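# Tighten shutter spring one-third turn and lock with bolt

## Task

Turn the shutter spring's tension wheel a third of a revolution in the tightening direction so the slot marked blue is at the locking position, then slide the locking bolt all the way in so the wheel stays there. It only counts if the wheel and bolt stay put on their own, not because the robot is still holding them.

## Robot and tools

Robot: two arms, left_arm and right_arm, each a six-joint arm with a two-finger gripper. All positions and orientations are in one scene frame. The origin is on the table top midway between the arms, +z is up, +x points out over the table, and left_arm sits on the +y side. The names are labels only; they do not say which side of a picture an arm appears on. Base of left_arm: (+0.017, +0.325, 0) m. Base of right_arm: (+0.018, -0.247, 0) m. Both bases are turned only slightly about z.

Gripper frame: the fingers point along the gripper's +z axis and close along its y axis. The reported hand position (end_effector_position) is the point between the finger pads, about 1 cm back from the tips. Orientation is a quaternion in w, x, y, z order (end_effector_quat_wxyz). Reported positions can be a little off, more so at long reach, and arms usually settle a centimetre or more from the commanded spot, often too low.

Row layout, used by both motion tools: a single list of 16 numbers covering both arms. First left_arm: x, y, z (metres, scene frame), qw, qx, qy, qz, opening. Then right_arm in the same order. These are absolute target poses, not offsets. Opening runs from -1 (closed) to +1 (fully open, 0.094 m). To hold something, command an opening about 0.03 below its grip_measured reading; a smaller gap grips more gently. To keep an arm still, repeat its full last reported pose and its wanted opening in every row; to keep a gripper's orientation steady, resend the same quaternion each time rather than copying a drifted one.

execute_actions(actions): a list of up to 15 actions. Each action is a table of up to 15 rows; each row lasts one control step of 1/30 s, and if fewer than 15 rows are given, the last one is held for the remaining steps. An empty list only returns the current state and images. A target more than 0.6 m from a gripper's current position along any of its own axes makes the action fail for both arms; if the first action is malformed or fails that check, nothing in the call runs. Each control step the commanded pose is clipped to at most 70 mm and 16 degrees away from the measured pose, so distant targets need several actions; after an action an arm continues only as far as its last clipped pose.

move(target, speed, blocking): target is one 16-number row as above. Each gripper travels in a straight line toward its pose, both arms finishing together, over 0.5 to 10 s (cut off at 10 s). speed is the peak path speed in m/s, 0.002 to 0.5, default 0.25; rotation is capped at twice that value in rad/s. Paths ignore obstacles and the other arm. Faster contact hits harder, and aiming further past a surface presses harder. The opening is applied at the start. With blocking=false you get a result after 0.5 s while motion continues; further moves and actions are refused until a result shows it has ended, so use wait(0) or stop.

wait(seconds): 0 to 10; the arms hold their last command and any running move continues. stop(): brakes a running move; the arm needs some distance to halt, and the fingers keep moving. zoom_image(camera, region): region is [x0, y0, x1, y1] in pixels, at most 504 by 504, origin top-left; cameras are cam_head_left, cam_head_right, cam_high, cam_low, cam_left_wrist, cam_right_wrist (all 504x504). read_manual(section) returns only licence text. finished_scene(scene) ends the current scene irreversibly and reports success; call it only once the wheel and bolt stay in place unaided.

Reading results: the state line gives each arm's pose as `left_arm: …` | `right_arm: …`. grip_measured shows the finger opening on the command scale (may be off by about 1 mm). Hand target lines show where the controller is currently steering. A move: line reports how it ended: done, off_target, moving, held or fault, plus limits (paced means the pose was clipped; held means a check blocked steps, after which the arm may suddenly go fast). Distances to each pose are listed. A pose unreachable line means the clearance check altered or blocked that arm's command. HELD in step readings marks steps where the arm's command was held back. Joint torques include offsets and friction, so treat them with care. Camera calibration (intrinsics and world-to-camera transforms) is supplied and may be slightly off.

Joint ranges (rad): waist -2.618 to 3.054, shoulder 0 to 3.142, elbow 0 to 3.142, wrist pitch -1.571 to 1.571, wrist yaw -1.571 to 1.571, wrist roll -2.094 to 2.094. Elbows cannot fully straighten.

Avoid: knocking or placing anything off the table, dropping or slamming parts, hard impacts or strong pushing, and letting the arms collide or press on each other. Brief external tugs on held parts may happen. Holding loads heats motors: MOTOR HOT appears at 75 °C, the arm is stopped at 90 °C, and at 100 °C it goes limp and falls (OVER-TEMPERATURE FAULT). Release and rest an arm rather than holding load for long.

Each tool is called after "Emit:" as name(argument=value, ...) on one line, values as JSON.

## Session

Emit:
execute_actions(actions=[])

Scene clock: 0.00 s.
left_arm: end_effector_position=(+0.2225, +0.1138, +0.2640) grip_measured=+1.000 end_effector_quat_wxyz=(+0.364, +0.594, +0.592, +0.405) | right_arm: end_effector_position=(+0.0435, -0.4085, +0.1407) grip_measured=+1.000 end_effector_quat_wxyz=(+0.097, +0.507, +0.850, +0.109)
Joint positions: left_arm=[-1.496  1.317  1.194 -1.153 -1.131  0.378  0.094] | right_arm=[-1.76   1.247  1.054 -1.507 -0.264 -0.652  0.094]
Joint velocities: left_arm=[ 0.017 -0.002 -0.007  0.022  0.051  0.007  0.   ] | right_arm=[-0.022 -0.007  0.002 -0.051  0.037 -0.081  0.   ]
Joint torques (N m, as the arm reports them, + toward a larger angle): no reading
Hand target (left_arm): +0.224, +0.114, +0.272; +0.378, +0.581, +0.598, +0.404
Hand target (right_arm): +0.045, -0.411, +0.144; +0.105, +0.505, +0.851, +0.102

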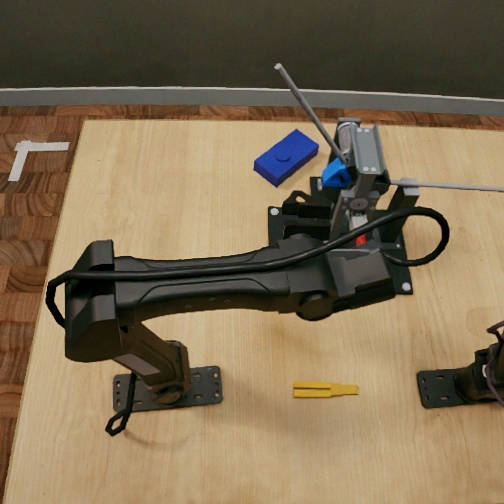

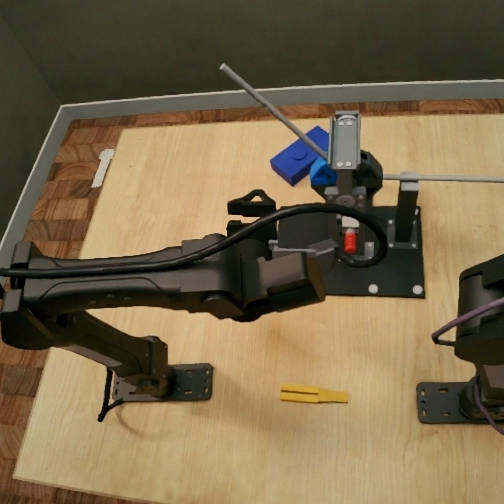

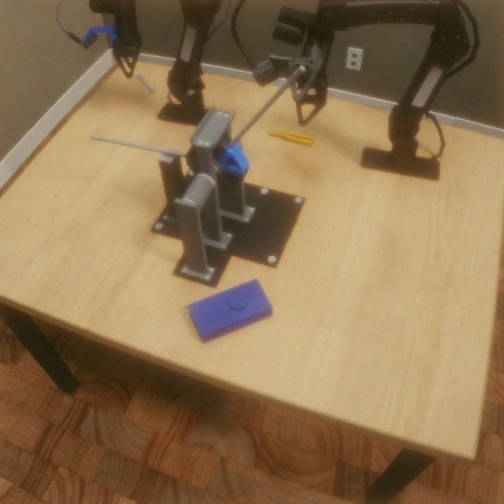

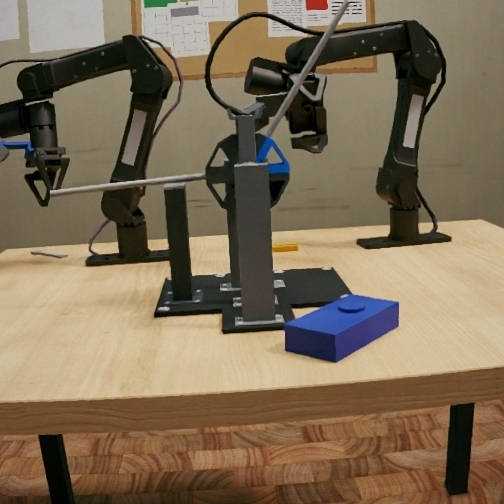

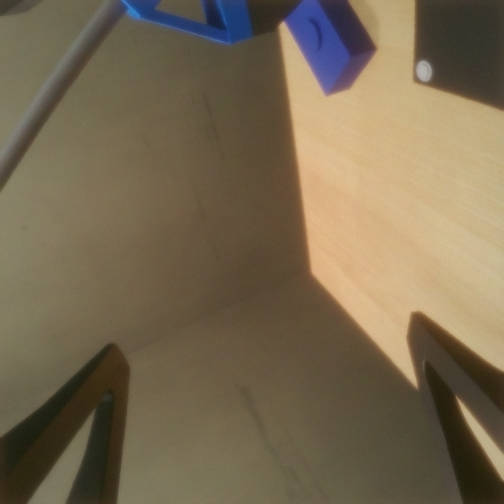

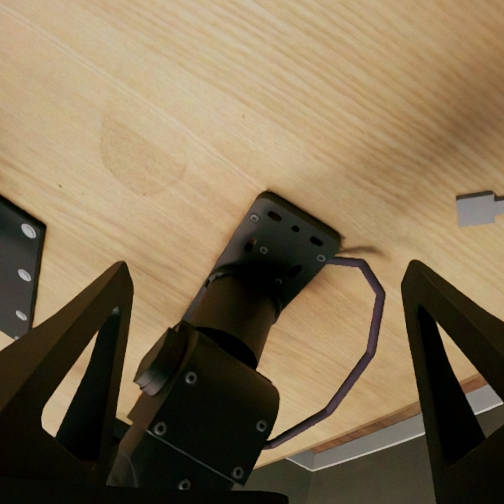

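Emit:
zoom_image(camera="cam_low", region=[140, 80, 380, 340])

Emit:
zoom_image(camera="cam_head_right", region=[260, 90, 460, 310])

Emit:
zoom_image(camera="cam_high", region=[130, 90, 320, 290])

Region (140, 80, 380, 340) of cam_low's 504x504 image, scaled by 1.938, with more detail than that image has; it fills the left 465 columns of this view, and the rest is white.

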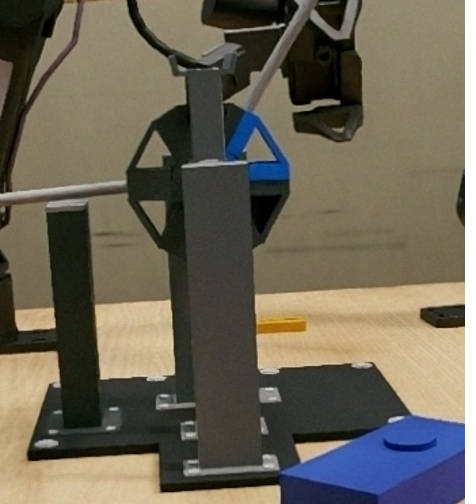

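Region (260, 90, 460, 310) of cam_head_right's 504x504 image, scaled by 2.291, with more detail than that image has; it fills the left 458 columns of this view, and the rest is white.

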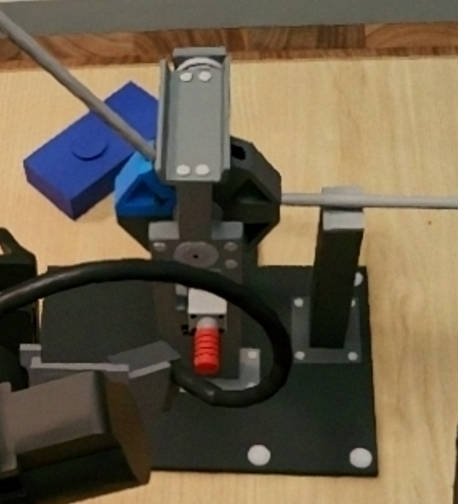

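Region (130, 90, 320, 290) of cam_high's 504x504 image, scaled by 2.520, with more detail than that image has; it fills the left 479 columns of this view, and the rest is white.

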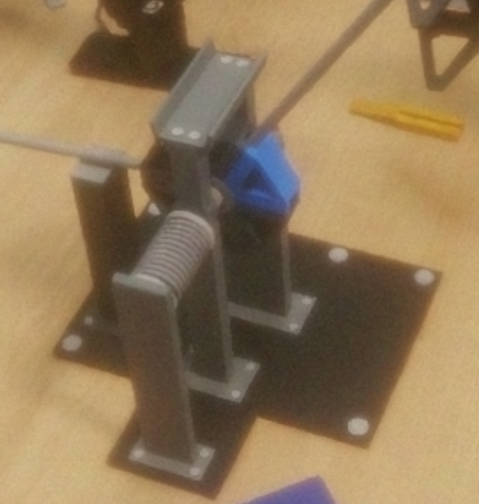

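Emit:
move(target=[0.12,0.2,0.33,0.6,0.3,0.7,0.25,1, 0.045,-0.411,0.144,0.105,0.505,0.851,0.102,1], speed=0.2)

Scene clock: 24.90 s.
left_arm: end_effector_position=(+0.1201, +0.1998, +0.3201) grip_measured=+1.000 end_effector_quat_wxyz=(+0.469, +0.541, +0.697, -0.039) | right_arm: end_effector_position=(+0.0434, -0.4084, +0.1407) grip_measured=+1.000 end_effector_quat_wxyz=(+0.097, +0.507, +0.850, +0.109)
Joint positions: left_arm=[-1.951  0.702  1.304 -1.572 -0.831 -0.246  0.094] | right_arm=[-1.76   1.247  1.054 -1.507 -0.264 -0.652  0.094]
Joint velocities: left_arm=[0.027 0.012 0.017 0.007 0.007 0.022 0.   ] | right_arm=[ 0.007  0.017 -0.007 -0.022  0.037  0.037  0.   ]
Joint torques (N m, as the arm reports them, + toward a larger angle): left_arm=[ 0.64  3.03  6.55  1.21 -0.47 -0.03] | right_arm=[ 0.07 -3.24  6.82  0.17 -0.22 -0.03]
Hand target (left_arm): +0.121, +0.200, +0.328; +0.473, +0.534, +0.700, -0.044
Hand target (right_arm): +0.045, -0.411, +0.144; +0.105, +0.505, +0.851, +0.102
Off the commanded pose (left_arm): 0.010 m, 46 deg; orientation clipped at the last step of the last action.
Off the commanded pose (right_arm): 0.004 m, 1 deg.
joint sent to its limit (left arm) — the command would take joint 4 (wrist pitch) past its lower limit, so that joint was sent only as far as its limit.
move: off_target (left_arm); limits=paced
camera_calibration (this result's frames):
cam_left_wrist: T_world_to_cam=[[-0.789843, -0.288618, -0.541155, 0.323844], [-0.244453, 0.957383, -0.153817, -0.0815922], [0.562487, 0.0107955, -0.826736, 0.312119], [0, 0, 0, 1]] pos_world=[0.0602776, 0.168213, 0.420739]
cam_right_wrist: T_world_to_cam=[[-0.848569, -0.453021, -0.273318, -0.106345], [-0.512616, 0.576073, 0.636682, 0.18323], [-0.130979, 0.680376, -0.721064, 0.510173], [0, 0, 0, 1]] pos_world=[0.0705076, -0.500839, 0.222142]

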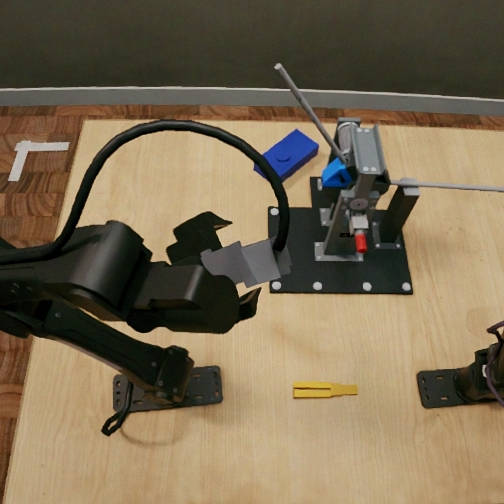

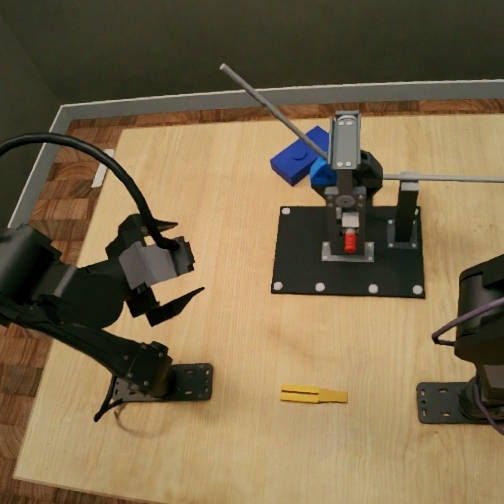

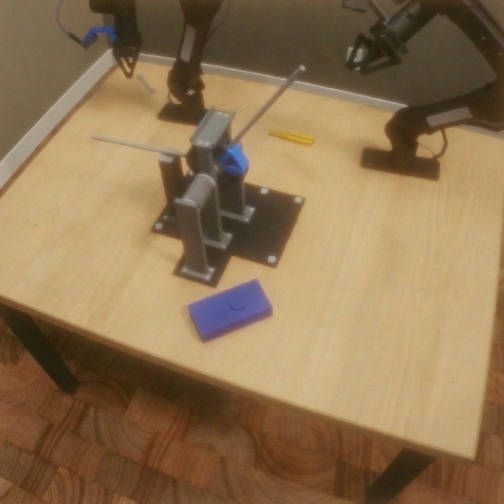

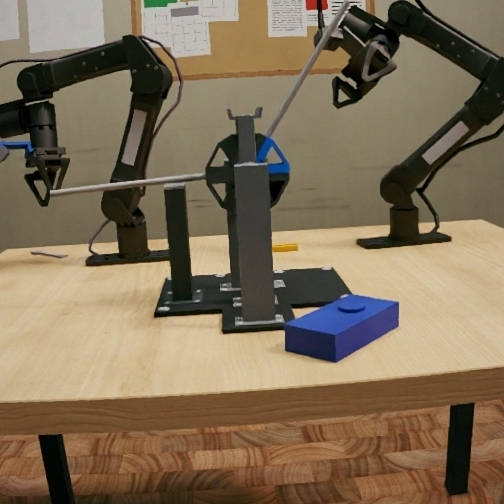

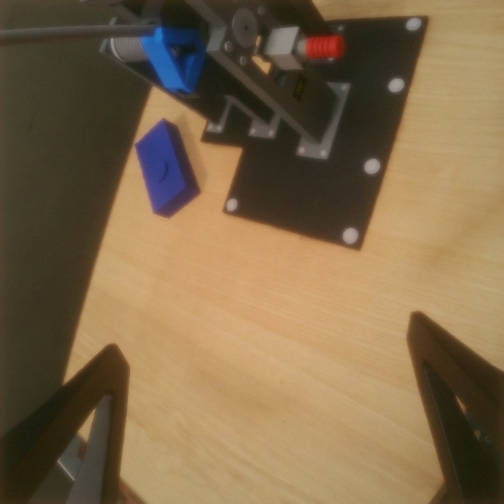

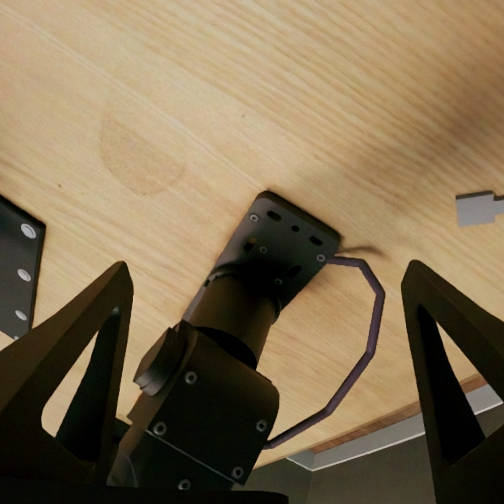

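Emit:
zoom_image(camera="cam_head_right", region=[290, 100, 440, 270])

Emit:
zoom_image(camera="cam_head_left", region=[290, 110, 440, 270])

Emit:
zoom_image(camera="cam_left_wrist", region=[100, 0, 380, 170])

Region (290, 100, 440, 270) of cam_head_right's 504x504 image, scaled by 2.965, with more detail than that image has; it fills the left 445 columns of this view, and the rest is white.

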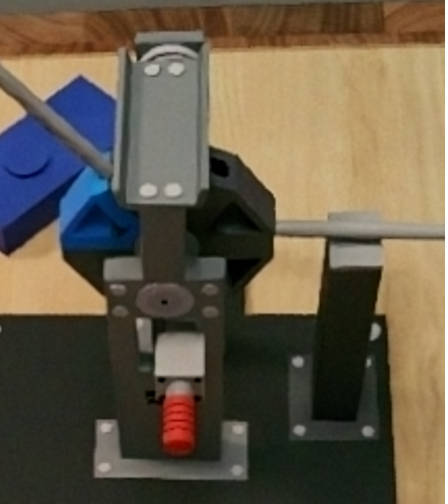

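Region (290, 110, 440, 270) of cam_head_left's 504x504 image, scaled by 3.150, with more detail than that image has; it fills the left 472 columns of this view, and the rest is white.

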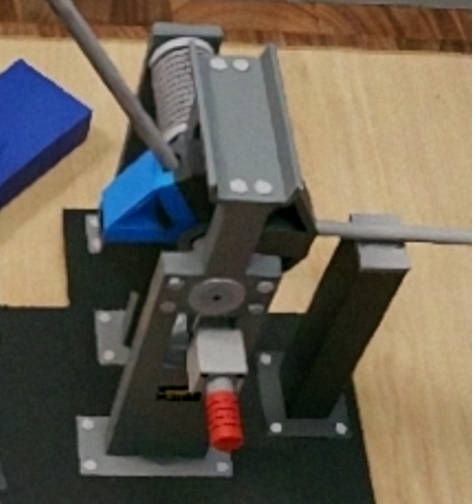

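Region (100, 0, 380, 170) of cam_left_wrist's 504x504 image, scaled by 1.800, with more detail than that image has; it fills the top 306 rows of this view, and the rest is white.

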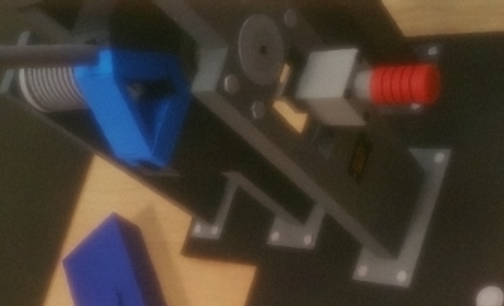

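Emit:
move(target=[0.2,0.3,0.36,0.5,0,0.866,0,1, 0.2,-0.33,0.3,0,0.6,0.8,0,1], speed=0.25)

Scene clock: 90.17 s.
left_arm: end_effector_position=(+0.1949, +0.2982, +0.3503) grip_measured=+1.000 end_effector_quat_wxyz=(+0.493, +0.009, +0.870, +0.006) | right_arm: end_effector_position=(+0.2032, -0.3343, +0.2927) grip_measured=+1.000 end_effector_quat_wxyz=(+0.228, +0.583, +0.779, +0.041)
Joint positions: left_arm=[-0.976  0.736  1.371 -1.381 -0.712 -0.519  0.094] | right_arm=[-0.483  1.094  1.548 -1.557  0.015  0.849  0.094]
Joint velocities: left_arm=[ 0.007  0.002 -0.012  0.007 -0.007  0.022  0.   ] | right_arm=[ 0.007  0.007  0.002 -0.022  0.007  0.037  0.   ]
Joint torques (N m, as the arm reports them, + toward a larger angle): left_arm=[ 0.63  2.49  6.5   1.64 -0.37  0.03] | right_arm=[1.11 0.12 7.96 1.1  0.08 0.08]
Hand target (left_arm): +0.196, +0.299, +0.361; +0.504, +0.000, +0.864, -0.001
Hand target (right_arm): +0.206, -0.335, +0.300; +0.236, +0.582, +0.777, +0.040
Off the commanded pose (left_arm): 0.011 m, 2 deg.
Off the commanded pose (right_arm): 0.009 m, 27 deg; orientation clipped at the last step of the last action.
joint sent to its limit (right arm) — the command would take joint 4 (wrist pitch) past its lower limit, so that joint was sent only as far as its limit.
move: off_target (left_arm, right_arm); limits=paced
camera_calibration (this result's frames):
cam_left_wrist: T_world_to_cam=[[-0.102728, -0.985254, -0.136829, 0.359799], [-0.920022, 0.146407, -0.36349, 0.294077], [0.378163, 0.0885453, -0.921495, 0.339823], [0, 0, 0, 1]] pos_world=[0.179011, 0.281348, 0.46927]
cam_right_wrist: T_world_to_cam=[[-0.896522, -0.302907, -0.323257, 0.178931], [-0.421399, 0.808194, 0.411394, 0.250622], [0.136641, 0.505044, -0.852209, 0.515653], [0, 0, 0, 1]] pos_world=[0.195568, -0.408779, 0.39418]

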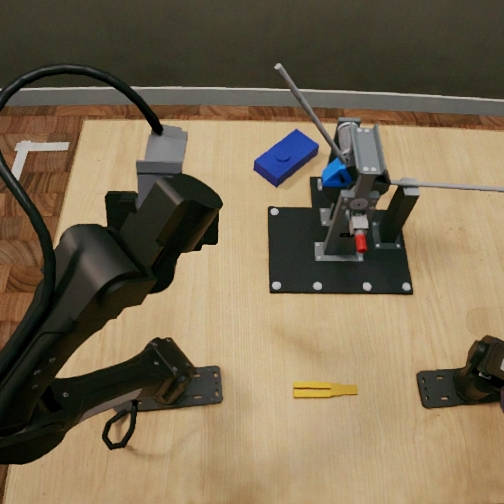

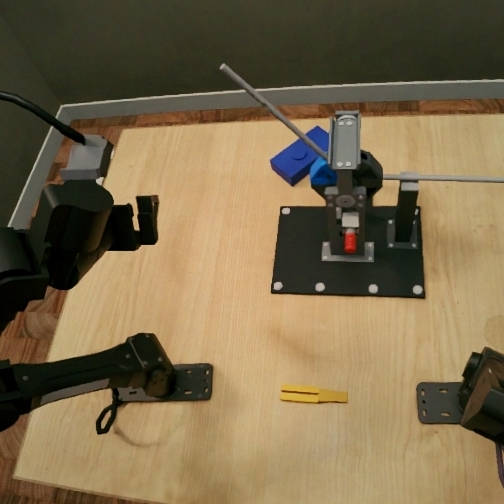

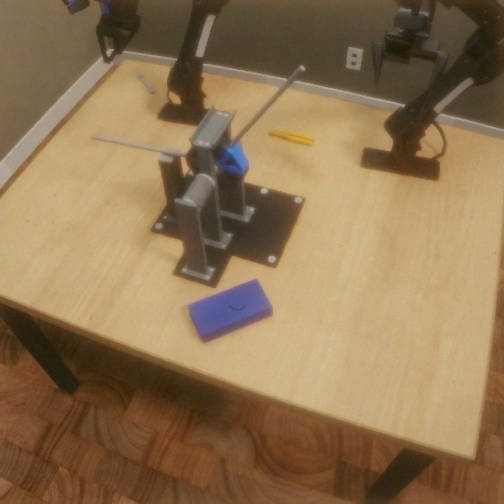

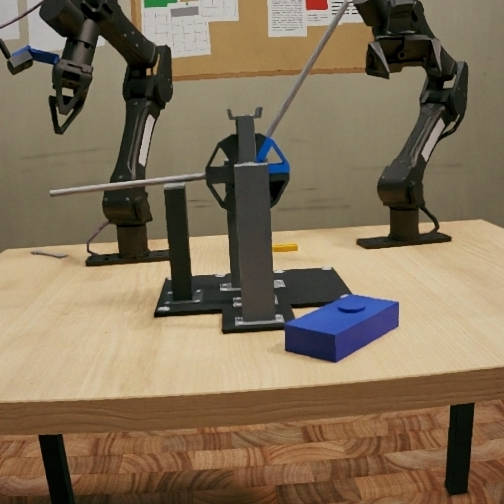

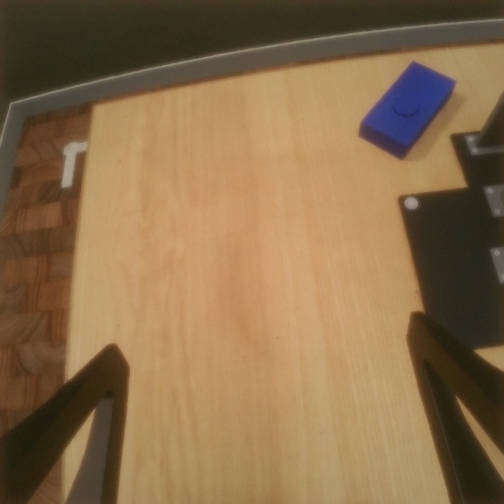

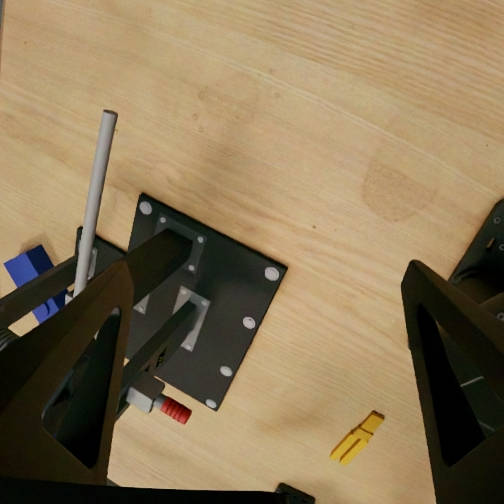

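Emit:
move(target=[0.25,0.106,0.43,0.55,-0.163,0.785,-0.233,1, 0.295,-0.22,0.275,0.153,0.69,0.69,0.153,1], speed=0.2)

Scene clock: 96.50 s.
left_arm: end_effector_position=(+0.2523, +0.1057, +0.4183) grip_measured=+1.000 end_effector_quat_wxyz=(+0.541, -0.151, +0.797, -0.222) | right_arm: end_effector_position=(+0.2899, -0.2202, +0.2635) grip_measured=+1.000 end_effector_quat_wxyz=(+0.145, +0.692, +0.694, +0.138)
Joint positions: left_arm=[-1.33   1.232  1.602 -0.933 -0.937 -1.049  0.094] | right_arm=[ 0.083  1.317  1.564 -1.419  0.06   1.69   0.094]
Joint velocities: left_arm=[-0.007 -0.002  0.002 -0.022  0.022 -0.007  0.   ] | right_arm=[-0.002 -0.022 -0.007  0.007 -0.037 -0.037  0.   ]
Joint torques (N m, as the arm reports them, + toward a larger angle): left_arm=[-0.29 -2.56  7.81  1.6  -0.54  0.01] | right_arm=[ 1.17 -3.04  8.73  1.13  0.12  0.08]
Hand target (left_arm): +0.252, +0.109, +0.432; +0.550, -0.163, +0.786, -0.232
Hand target (right_arm): +0.296, -0.218, +0.274; +0.158, +0.689, +0.691, +0.150
Off the commanded pose (left_arm): 0.012 m, 2 deg.
Off the commanded pose (right_arm): 0.013 m, 2 deg.
move: off_target (left_arm, right_arm)
camera_calibration (this result's frames):
cam_left_wrist: T_world_to_cam=[[-0.0727381, -0.913301, 0.400736, -0.0546677], [-0.850677, -0.152933, -0.502951, 0.472223], [0.520632, -0.377481, -0.765801, 0.346069], [0, 0, 0, 1]] pos_world=[0.217558, 0.152925, 0.524432]
cam_right_wrist: T_world_to_cam=[[-0.924203, 0.008483, -0.381808, 0.373735], [-0.259734, 0.718972, 0.644684, 0.0790285], [0.279978, 0.694987, -0.662272, 0.371506], [0, 0, 0, 1]] pos_world=[0.26192, -0.318182, 0.337785]

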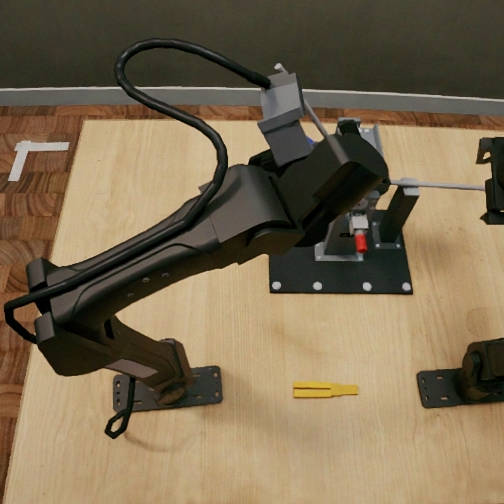

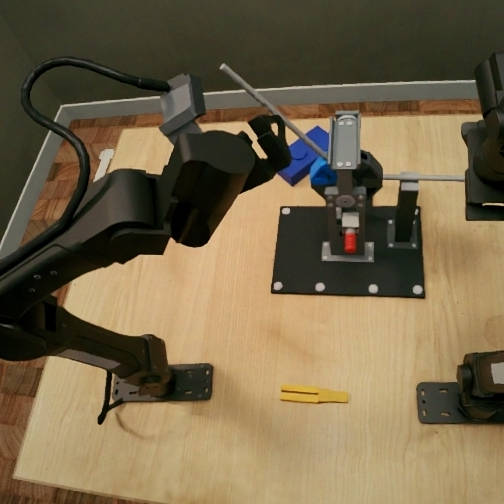

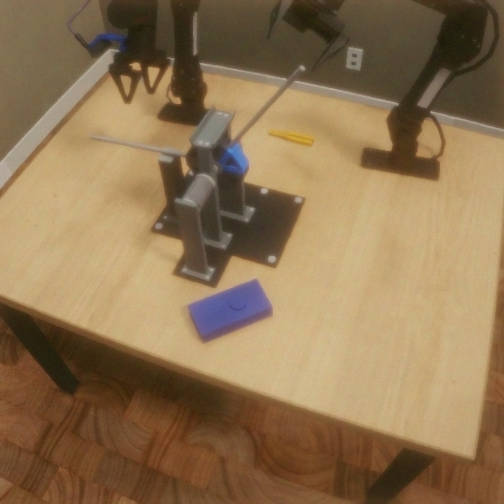

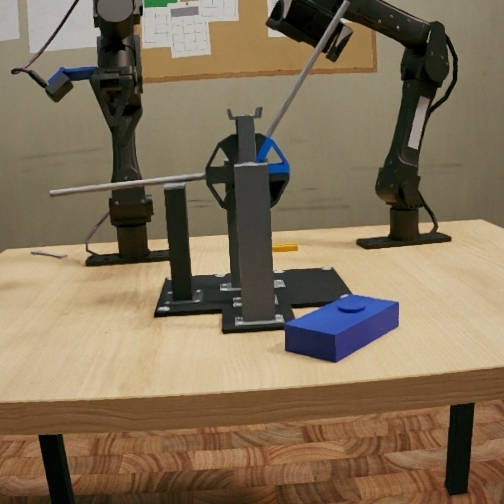

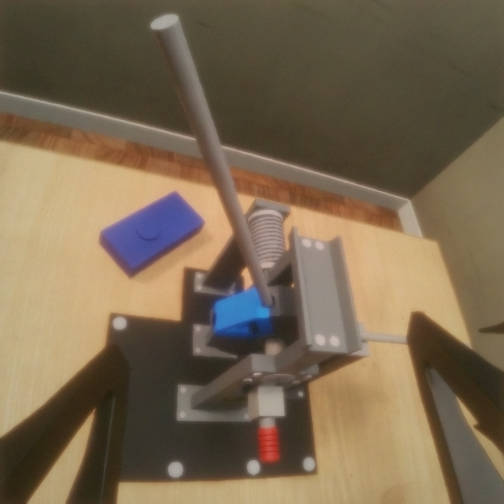

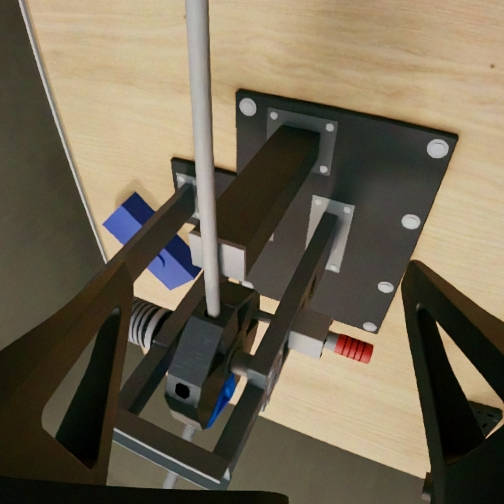

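Emit:
move(target=[0.29,0.115,0.408,0.55,-0.163,0.785,-0.233,1, 0.335,-0.22,0.25,0.153,0.69,0.69,0.153,1], speed=0.1)

Scene clock: 102.47 s.
left_arm: end_effector_position=(+0.2901, +0.1085, +0.4076) grip_measured=+1.000 end_effector_quat_wxyz=(+0.548, -0.162, +0.787, -0.234) | right_arm: end_effector_position=(+0.3325, -0.2165, +0.2484) grip_measured=+1.000 end_effector_quat_wxyz=(+0.149, +0.691, +0.691, +0.152)
Joint positions: left_arm=[-1.164  1.212  1.481 -0.7   -0.803 -0.926  0.094] | right_arm=[ 0.068  1.417  1.564 -1.292  0.045  1.678  0.094]
Joint velocities: left_arm=[ 0.012 -0.007 -0.012  0.095  0.037  0.037  0.   ] | right_arm=[-0.017  0.032  0.002  0.007 -0.022  0.066  0.   ]
Joint torques (N m, as the arm reports them, + toward a larger angle): left_arm=[ 0.58 -4.75  4.77  1.82 -0.27  0.11] | right_arm=[-1.17 -4.91  6.45  1.17 -0.01 -0.14]
Hand target (left_arm): +0.289, +0.114, +0.409; +0.552, -0.162, +0.784, -0.233
Hand target (right_arm): +0.334, -0.220, +0.249; +0.153, +0.691, +0.690, +0.153
Off the commanded pose (left_arm): 0.007 m, 0 deg.
Off the commanded pose (right_arm): 0.005 m, 1 deg.
move: done
camera_calibration (this result's frames):
cam_left_wrist: T_world_to_cam=[[-0.0716726, -0.900993, 0.427872, -0.0577924], [-0.837936, -0.178302, -0.515821, 0.503714], [0.541042, -0.3955, -0.742195, 0.305694], [0, 0, 0, 1]] pos_world=[0.252545, 0.158644, 0.511439]
cam_right_wrist: T_world_to_cam=[[-0.914366, 0.0122364, -0.404704, 0.410578], [-0.276973, 0.710178, 0.647251, 0.100324], [0.295332, 0.703916, -0.645973, 0.33987], [0, 0, 0, 1]] pos_world=[0.302831, -0.315512, 0.320775]

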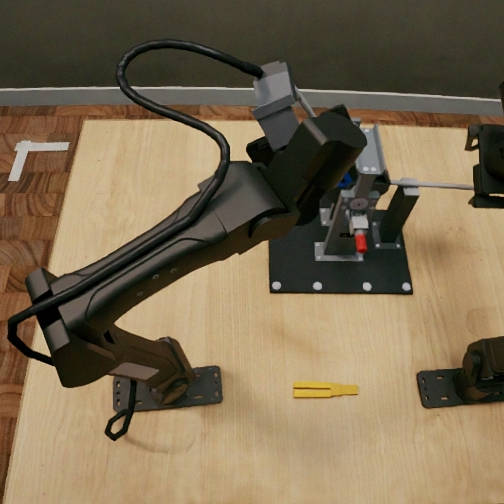

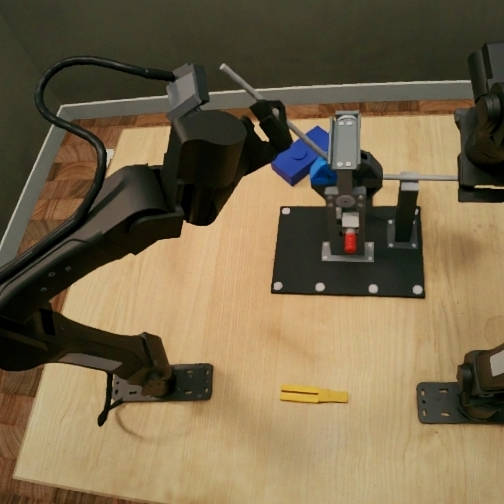

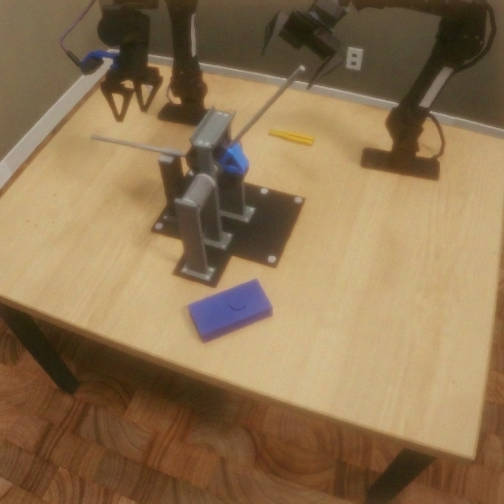

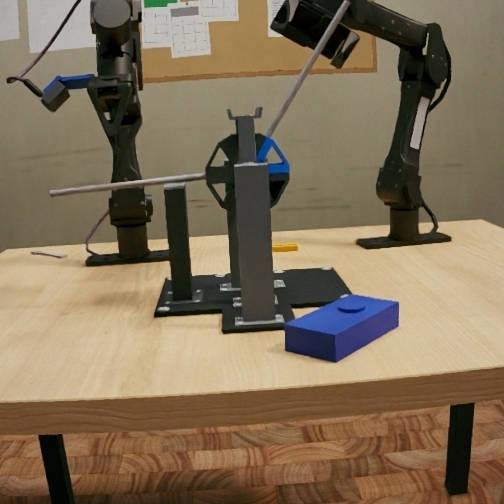

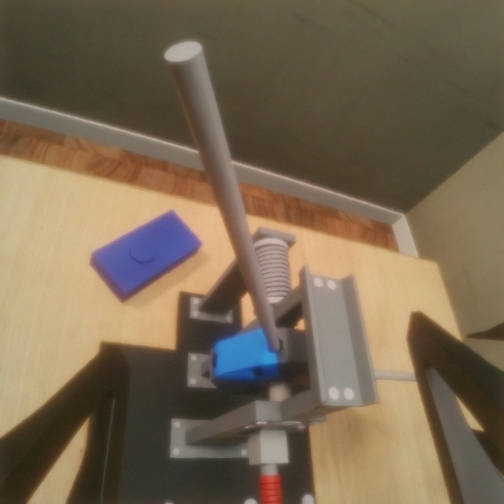

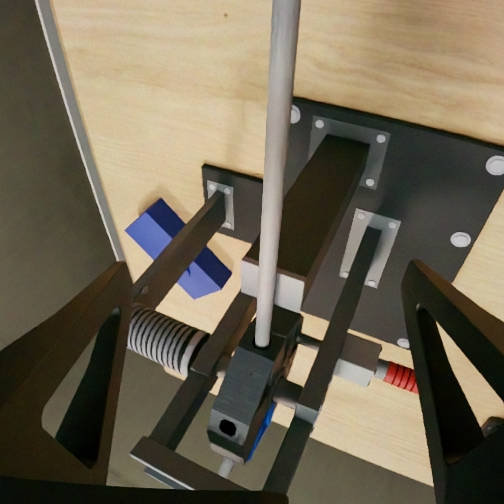

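Emit:
move(target=[0.33,0.118,0.398,0.55,-0.163,0.785,-0.233,0.4, 0.345,-0.22,0.215,0.153,0.69,0.69,0.153,0.4], speed=0.08)

Scene clock: 117.93 s.
left_arm: end_effector_position=(+0.3267, +0.1179, +0.4036) grip_measured=+0.402 end_effector_quat_wxyz=(+0.551, -0.166, +0.782, -0.239) | right_arm: end_effector_position=(+0.3433, -0.2150, +0.2142) grip_measured=+0.401 end_effector_quat_wxyz=(+0.148, +0.689, +0.693, +0.151)
Joint positions: left_arm=[-1.003  1.229  1.442 -0.572 -0.658 -0.845  0.066] | right_arm=[ 0.068  1.417  1.421 -1.15   0.044  1.674  0.066]
Joint velocities: left_arm=[-0.027  0.002 -0.002  0.022  0.007  0.007 -0.001] | right_arm=[ 0.007 -0.012 -0.007 -0.007 -0.051  0.037  0.   ]
Joint torques (N m, as the arm reports them, + toward a larger angle): left_arm=[ 0.49 -3.17  5.23  1.88 -0.17  0.1 ] | right_arm=[-1.52 -5.62  6.32  1.17  0.01 -0.13]
Hand target (left_arm): +0.329, +0.118, +0.399; +0.551, -0.162, +0.784, -0.233
Hand target (right_arm): +0.344, -0.220, +0.215; +0.153, +0.690, +0.690, +0.153
Off the commanded pose (left_arm): 0.007 m, 1 deg.
Off the commanded pose (right_arm): 0.005 m, 1 deg.
move: done
camera_calibration (this result's frames):
cam_left_wrist: T_world_to_cam=[[-0.0726621, -0.894612, 0.440897, -0.0506329], [-0.832048, -0.189373, -0.521377, 0.535636], [0.549924, -0.404732, -0.7306, 0.280118], [0, 0, 0, 1]] pos_world=[0.287952, 0.169511, 0.506246]
cam_right_wrist: T_world_to_cam=[[-0.914757, 0.0079912, -0.403925, 0.405696], [-0.279462, 0.709498, 0.646927, 0.125234], [0.291753, 0.704663, -0.646785, 0.315028], [0, 0, 0, 1]] pos_world=[0.314201, -0.314084, 0.286608]

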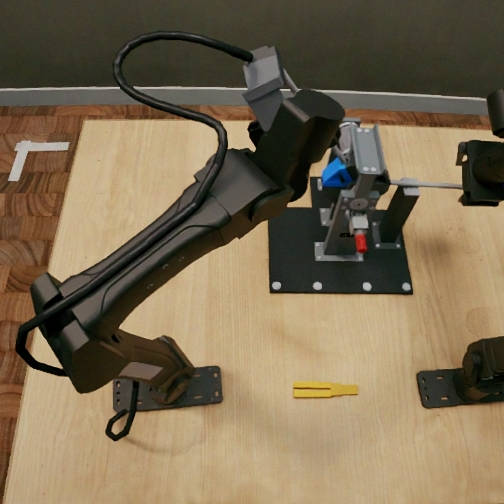

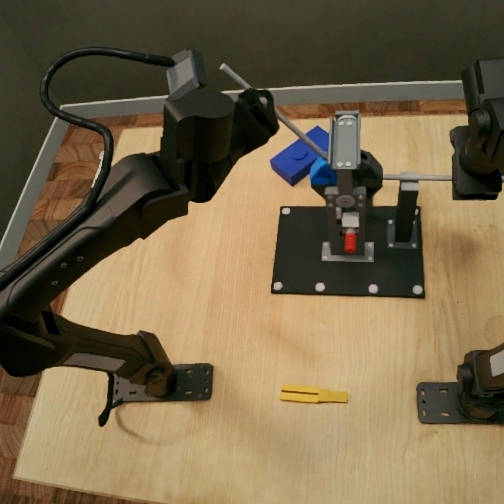

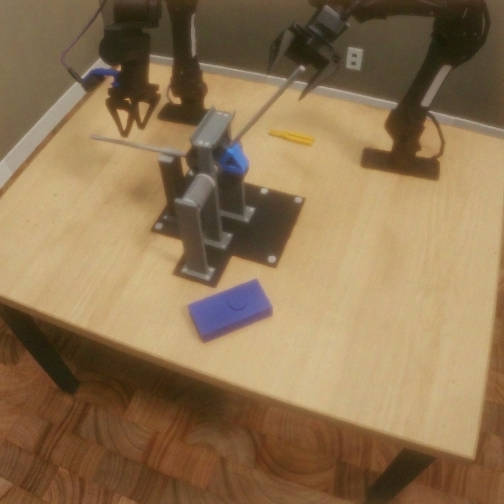

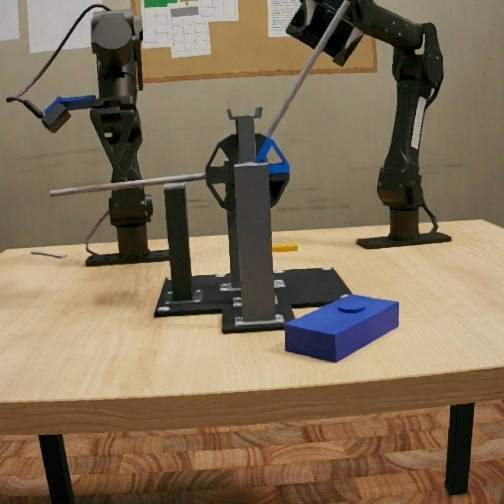

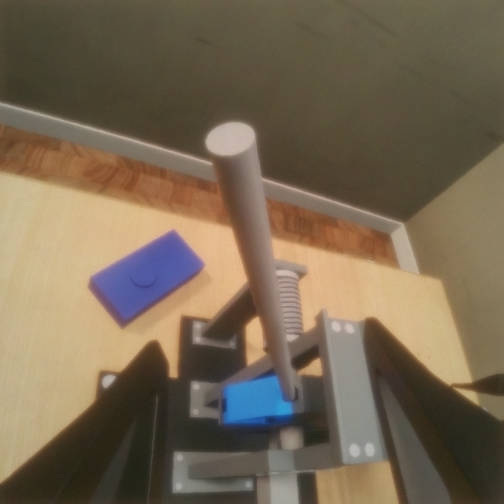

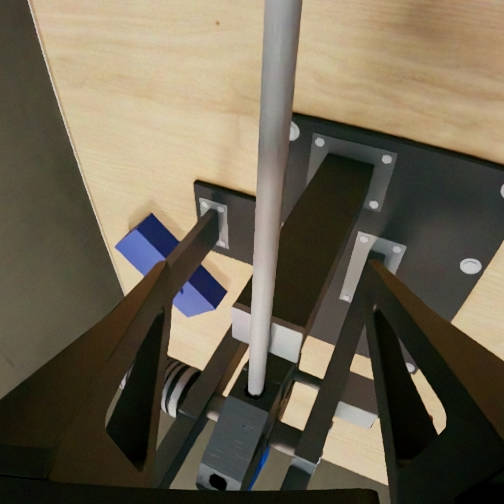

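Emit:
move(target=[0.358,0.110,0.392,0.55,-0.163,0.785,-0.233,0.2, 0.355,-0.22,0.19,0.153,0.69,0.69,0.153,0.2], speed=0.06)

Emit:
zoom_image(camera="cam_low", region=[30, 0, 400, 240])

Emit:
zoom_image(camera="cam_high", region=[60, 0, 380, 200])

Scene clock: 127.47 s.
left_arm: end_effector_position=(+0.3555, +0.1089, +0.3880) grip_measured=+0.202 end_effector_quat_wxyz=(+0.546, -0.163, +0.789, -0.232) | right_arm: end_effector_position=(+0.3531, -0.2162, +0.1923) grip_measured=+0.202 end_effector_quat_wxyz=(+0.152, +0.690, +0.691, +0.155)
Joint positions: left_arm=[-0.935  1.306  1.442 -0.503 -0.592 -0.817  0.056] | right_arm=[ 0.06   1.428  1.337 -1.046  0.042  1.671  0.056]
Joint velocities: left_arm=[-0.002 -0.017 -0.012  0.007  0.007 -0.081  0.   ] | right_arm=[-0.002 -0.002 -0.007  0.022 -0.007 -0.037 -0.001]
Joint torques (N m, as the arm reports them, + toward a larger angle): left_arm=[ 0.55 -4.17  6.84  1.9  -0.14  0.09] | right_arm=[-1.09 -5.21  6.38  1.19  0.03 -0.13]
Hand target (left_arm): +0.358, +0.110, +0.393; +0.551, -0.163, +0.785, -0.233
Hand target (right_arm): +0.354, -0.220, +0.190; +0.153, +0.690, +0.690, +0.153
Off the commanded pose (left_arm): 0.005 m, 1 deg.
Off the commanded pose (right_arm): 0.005 m, 0 deg.
move: done
camera_calibration (this result's frames):
cam_left_wrist: T_world_to_cam=[[-0.066186, -0.901803, 0.42705, -0.0458692], [-0.841121, -0.179816, -0.510079, 0.547609], [0.536781, -0.392961, -0.746624, 0.258817], [0, 0, 0, 1]] pos_world=[0.318641, 0.158809, 0.492152]
cam_right_wrist: T_world_to_cam=[[-0.910753, 0.0119665, -0.412779, 0.406912], [-0.282985, 0.709895, 0.644956, 0.144637], [0.300748, 0.704206, -0.643152, 0.294877], [0, 0, 0, 1]] pos_world=[0.322843, -0.315201, 0.264331]

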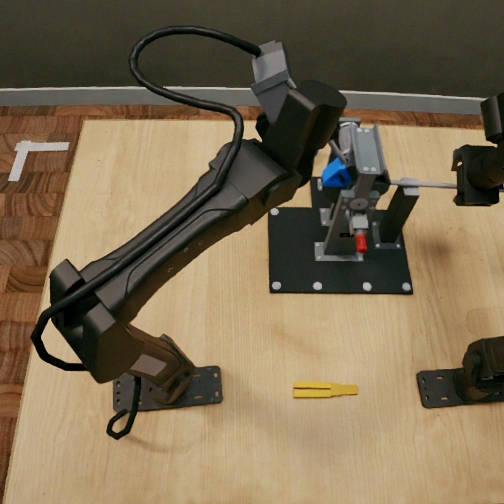

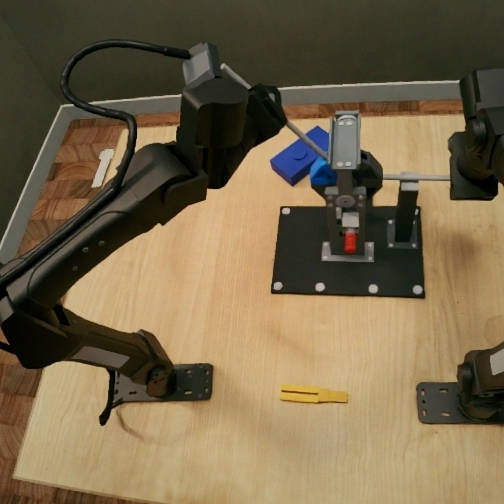

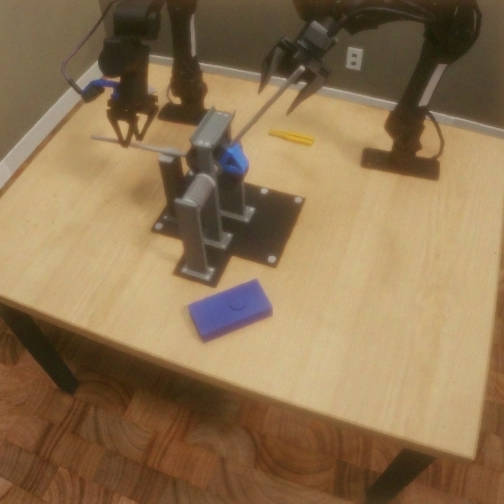

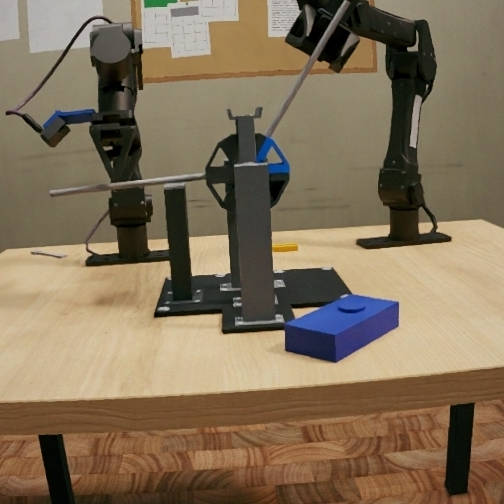

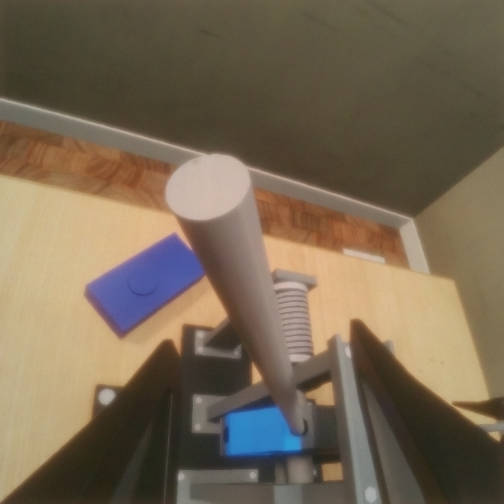

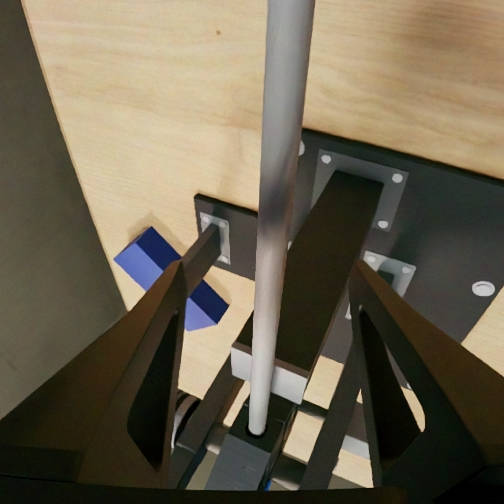

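Region (30, 0, 400, 240) of cam_low's 504x504 image, scaled by 1.362, with more detail than that image has; it fills the top 327 rows of this view, and the rest is white.

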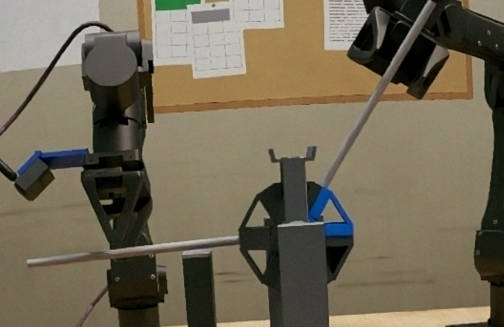

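Region (60, 0, 380, 200) of cam_high's 504x504 image, scaled by 1.575, with more detail than that image has; it fills the top 315 rows of this view, and the rest is white.

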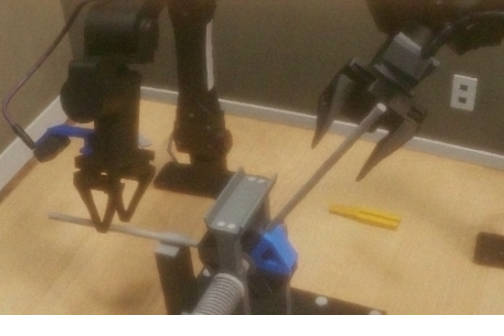

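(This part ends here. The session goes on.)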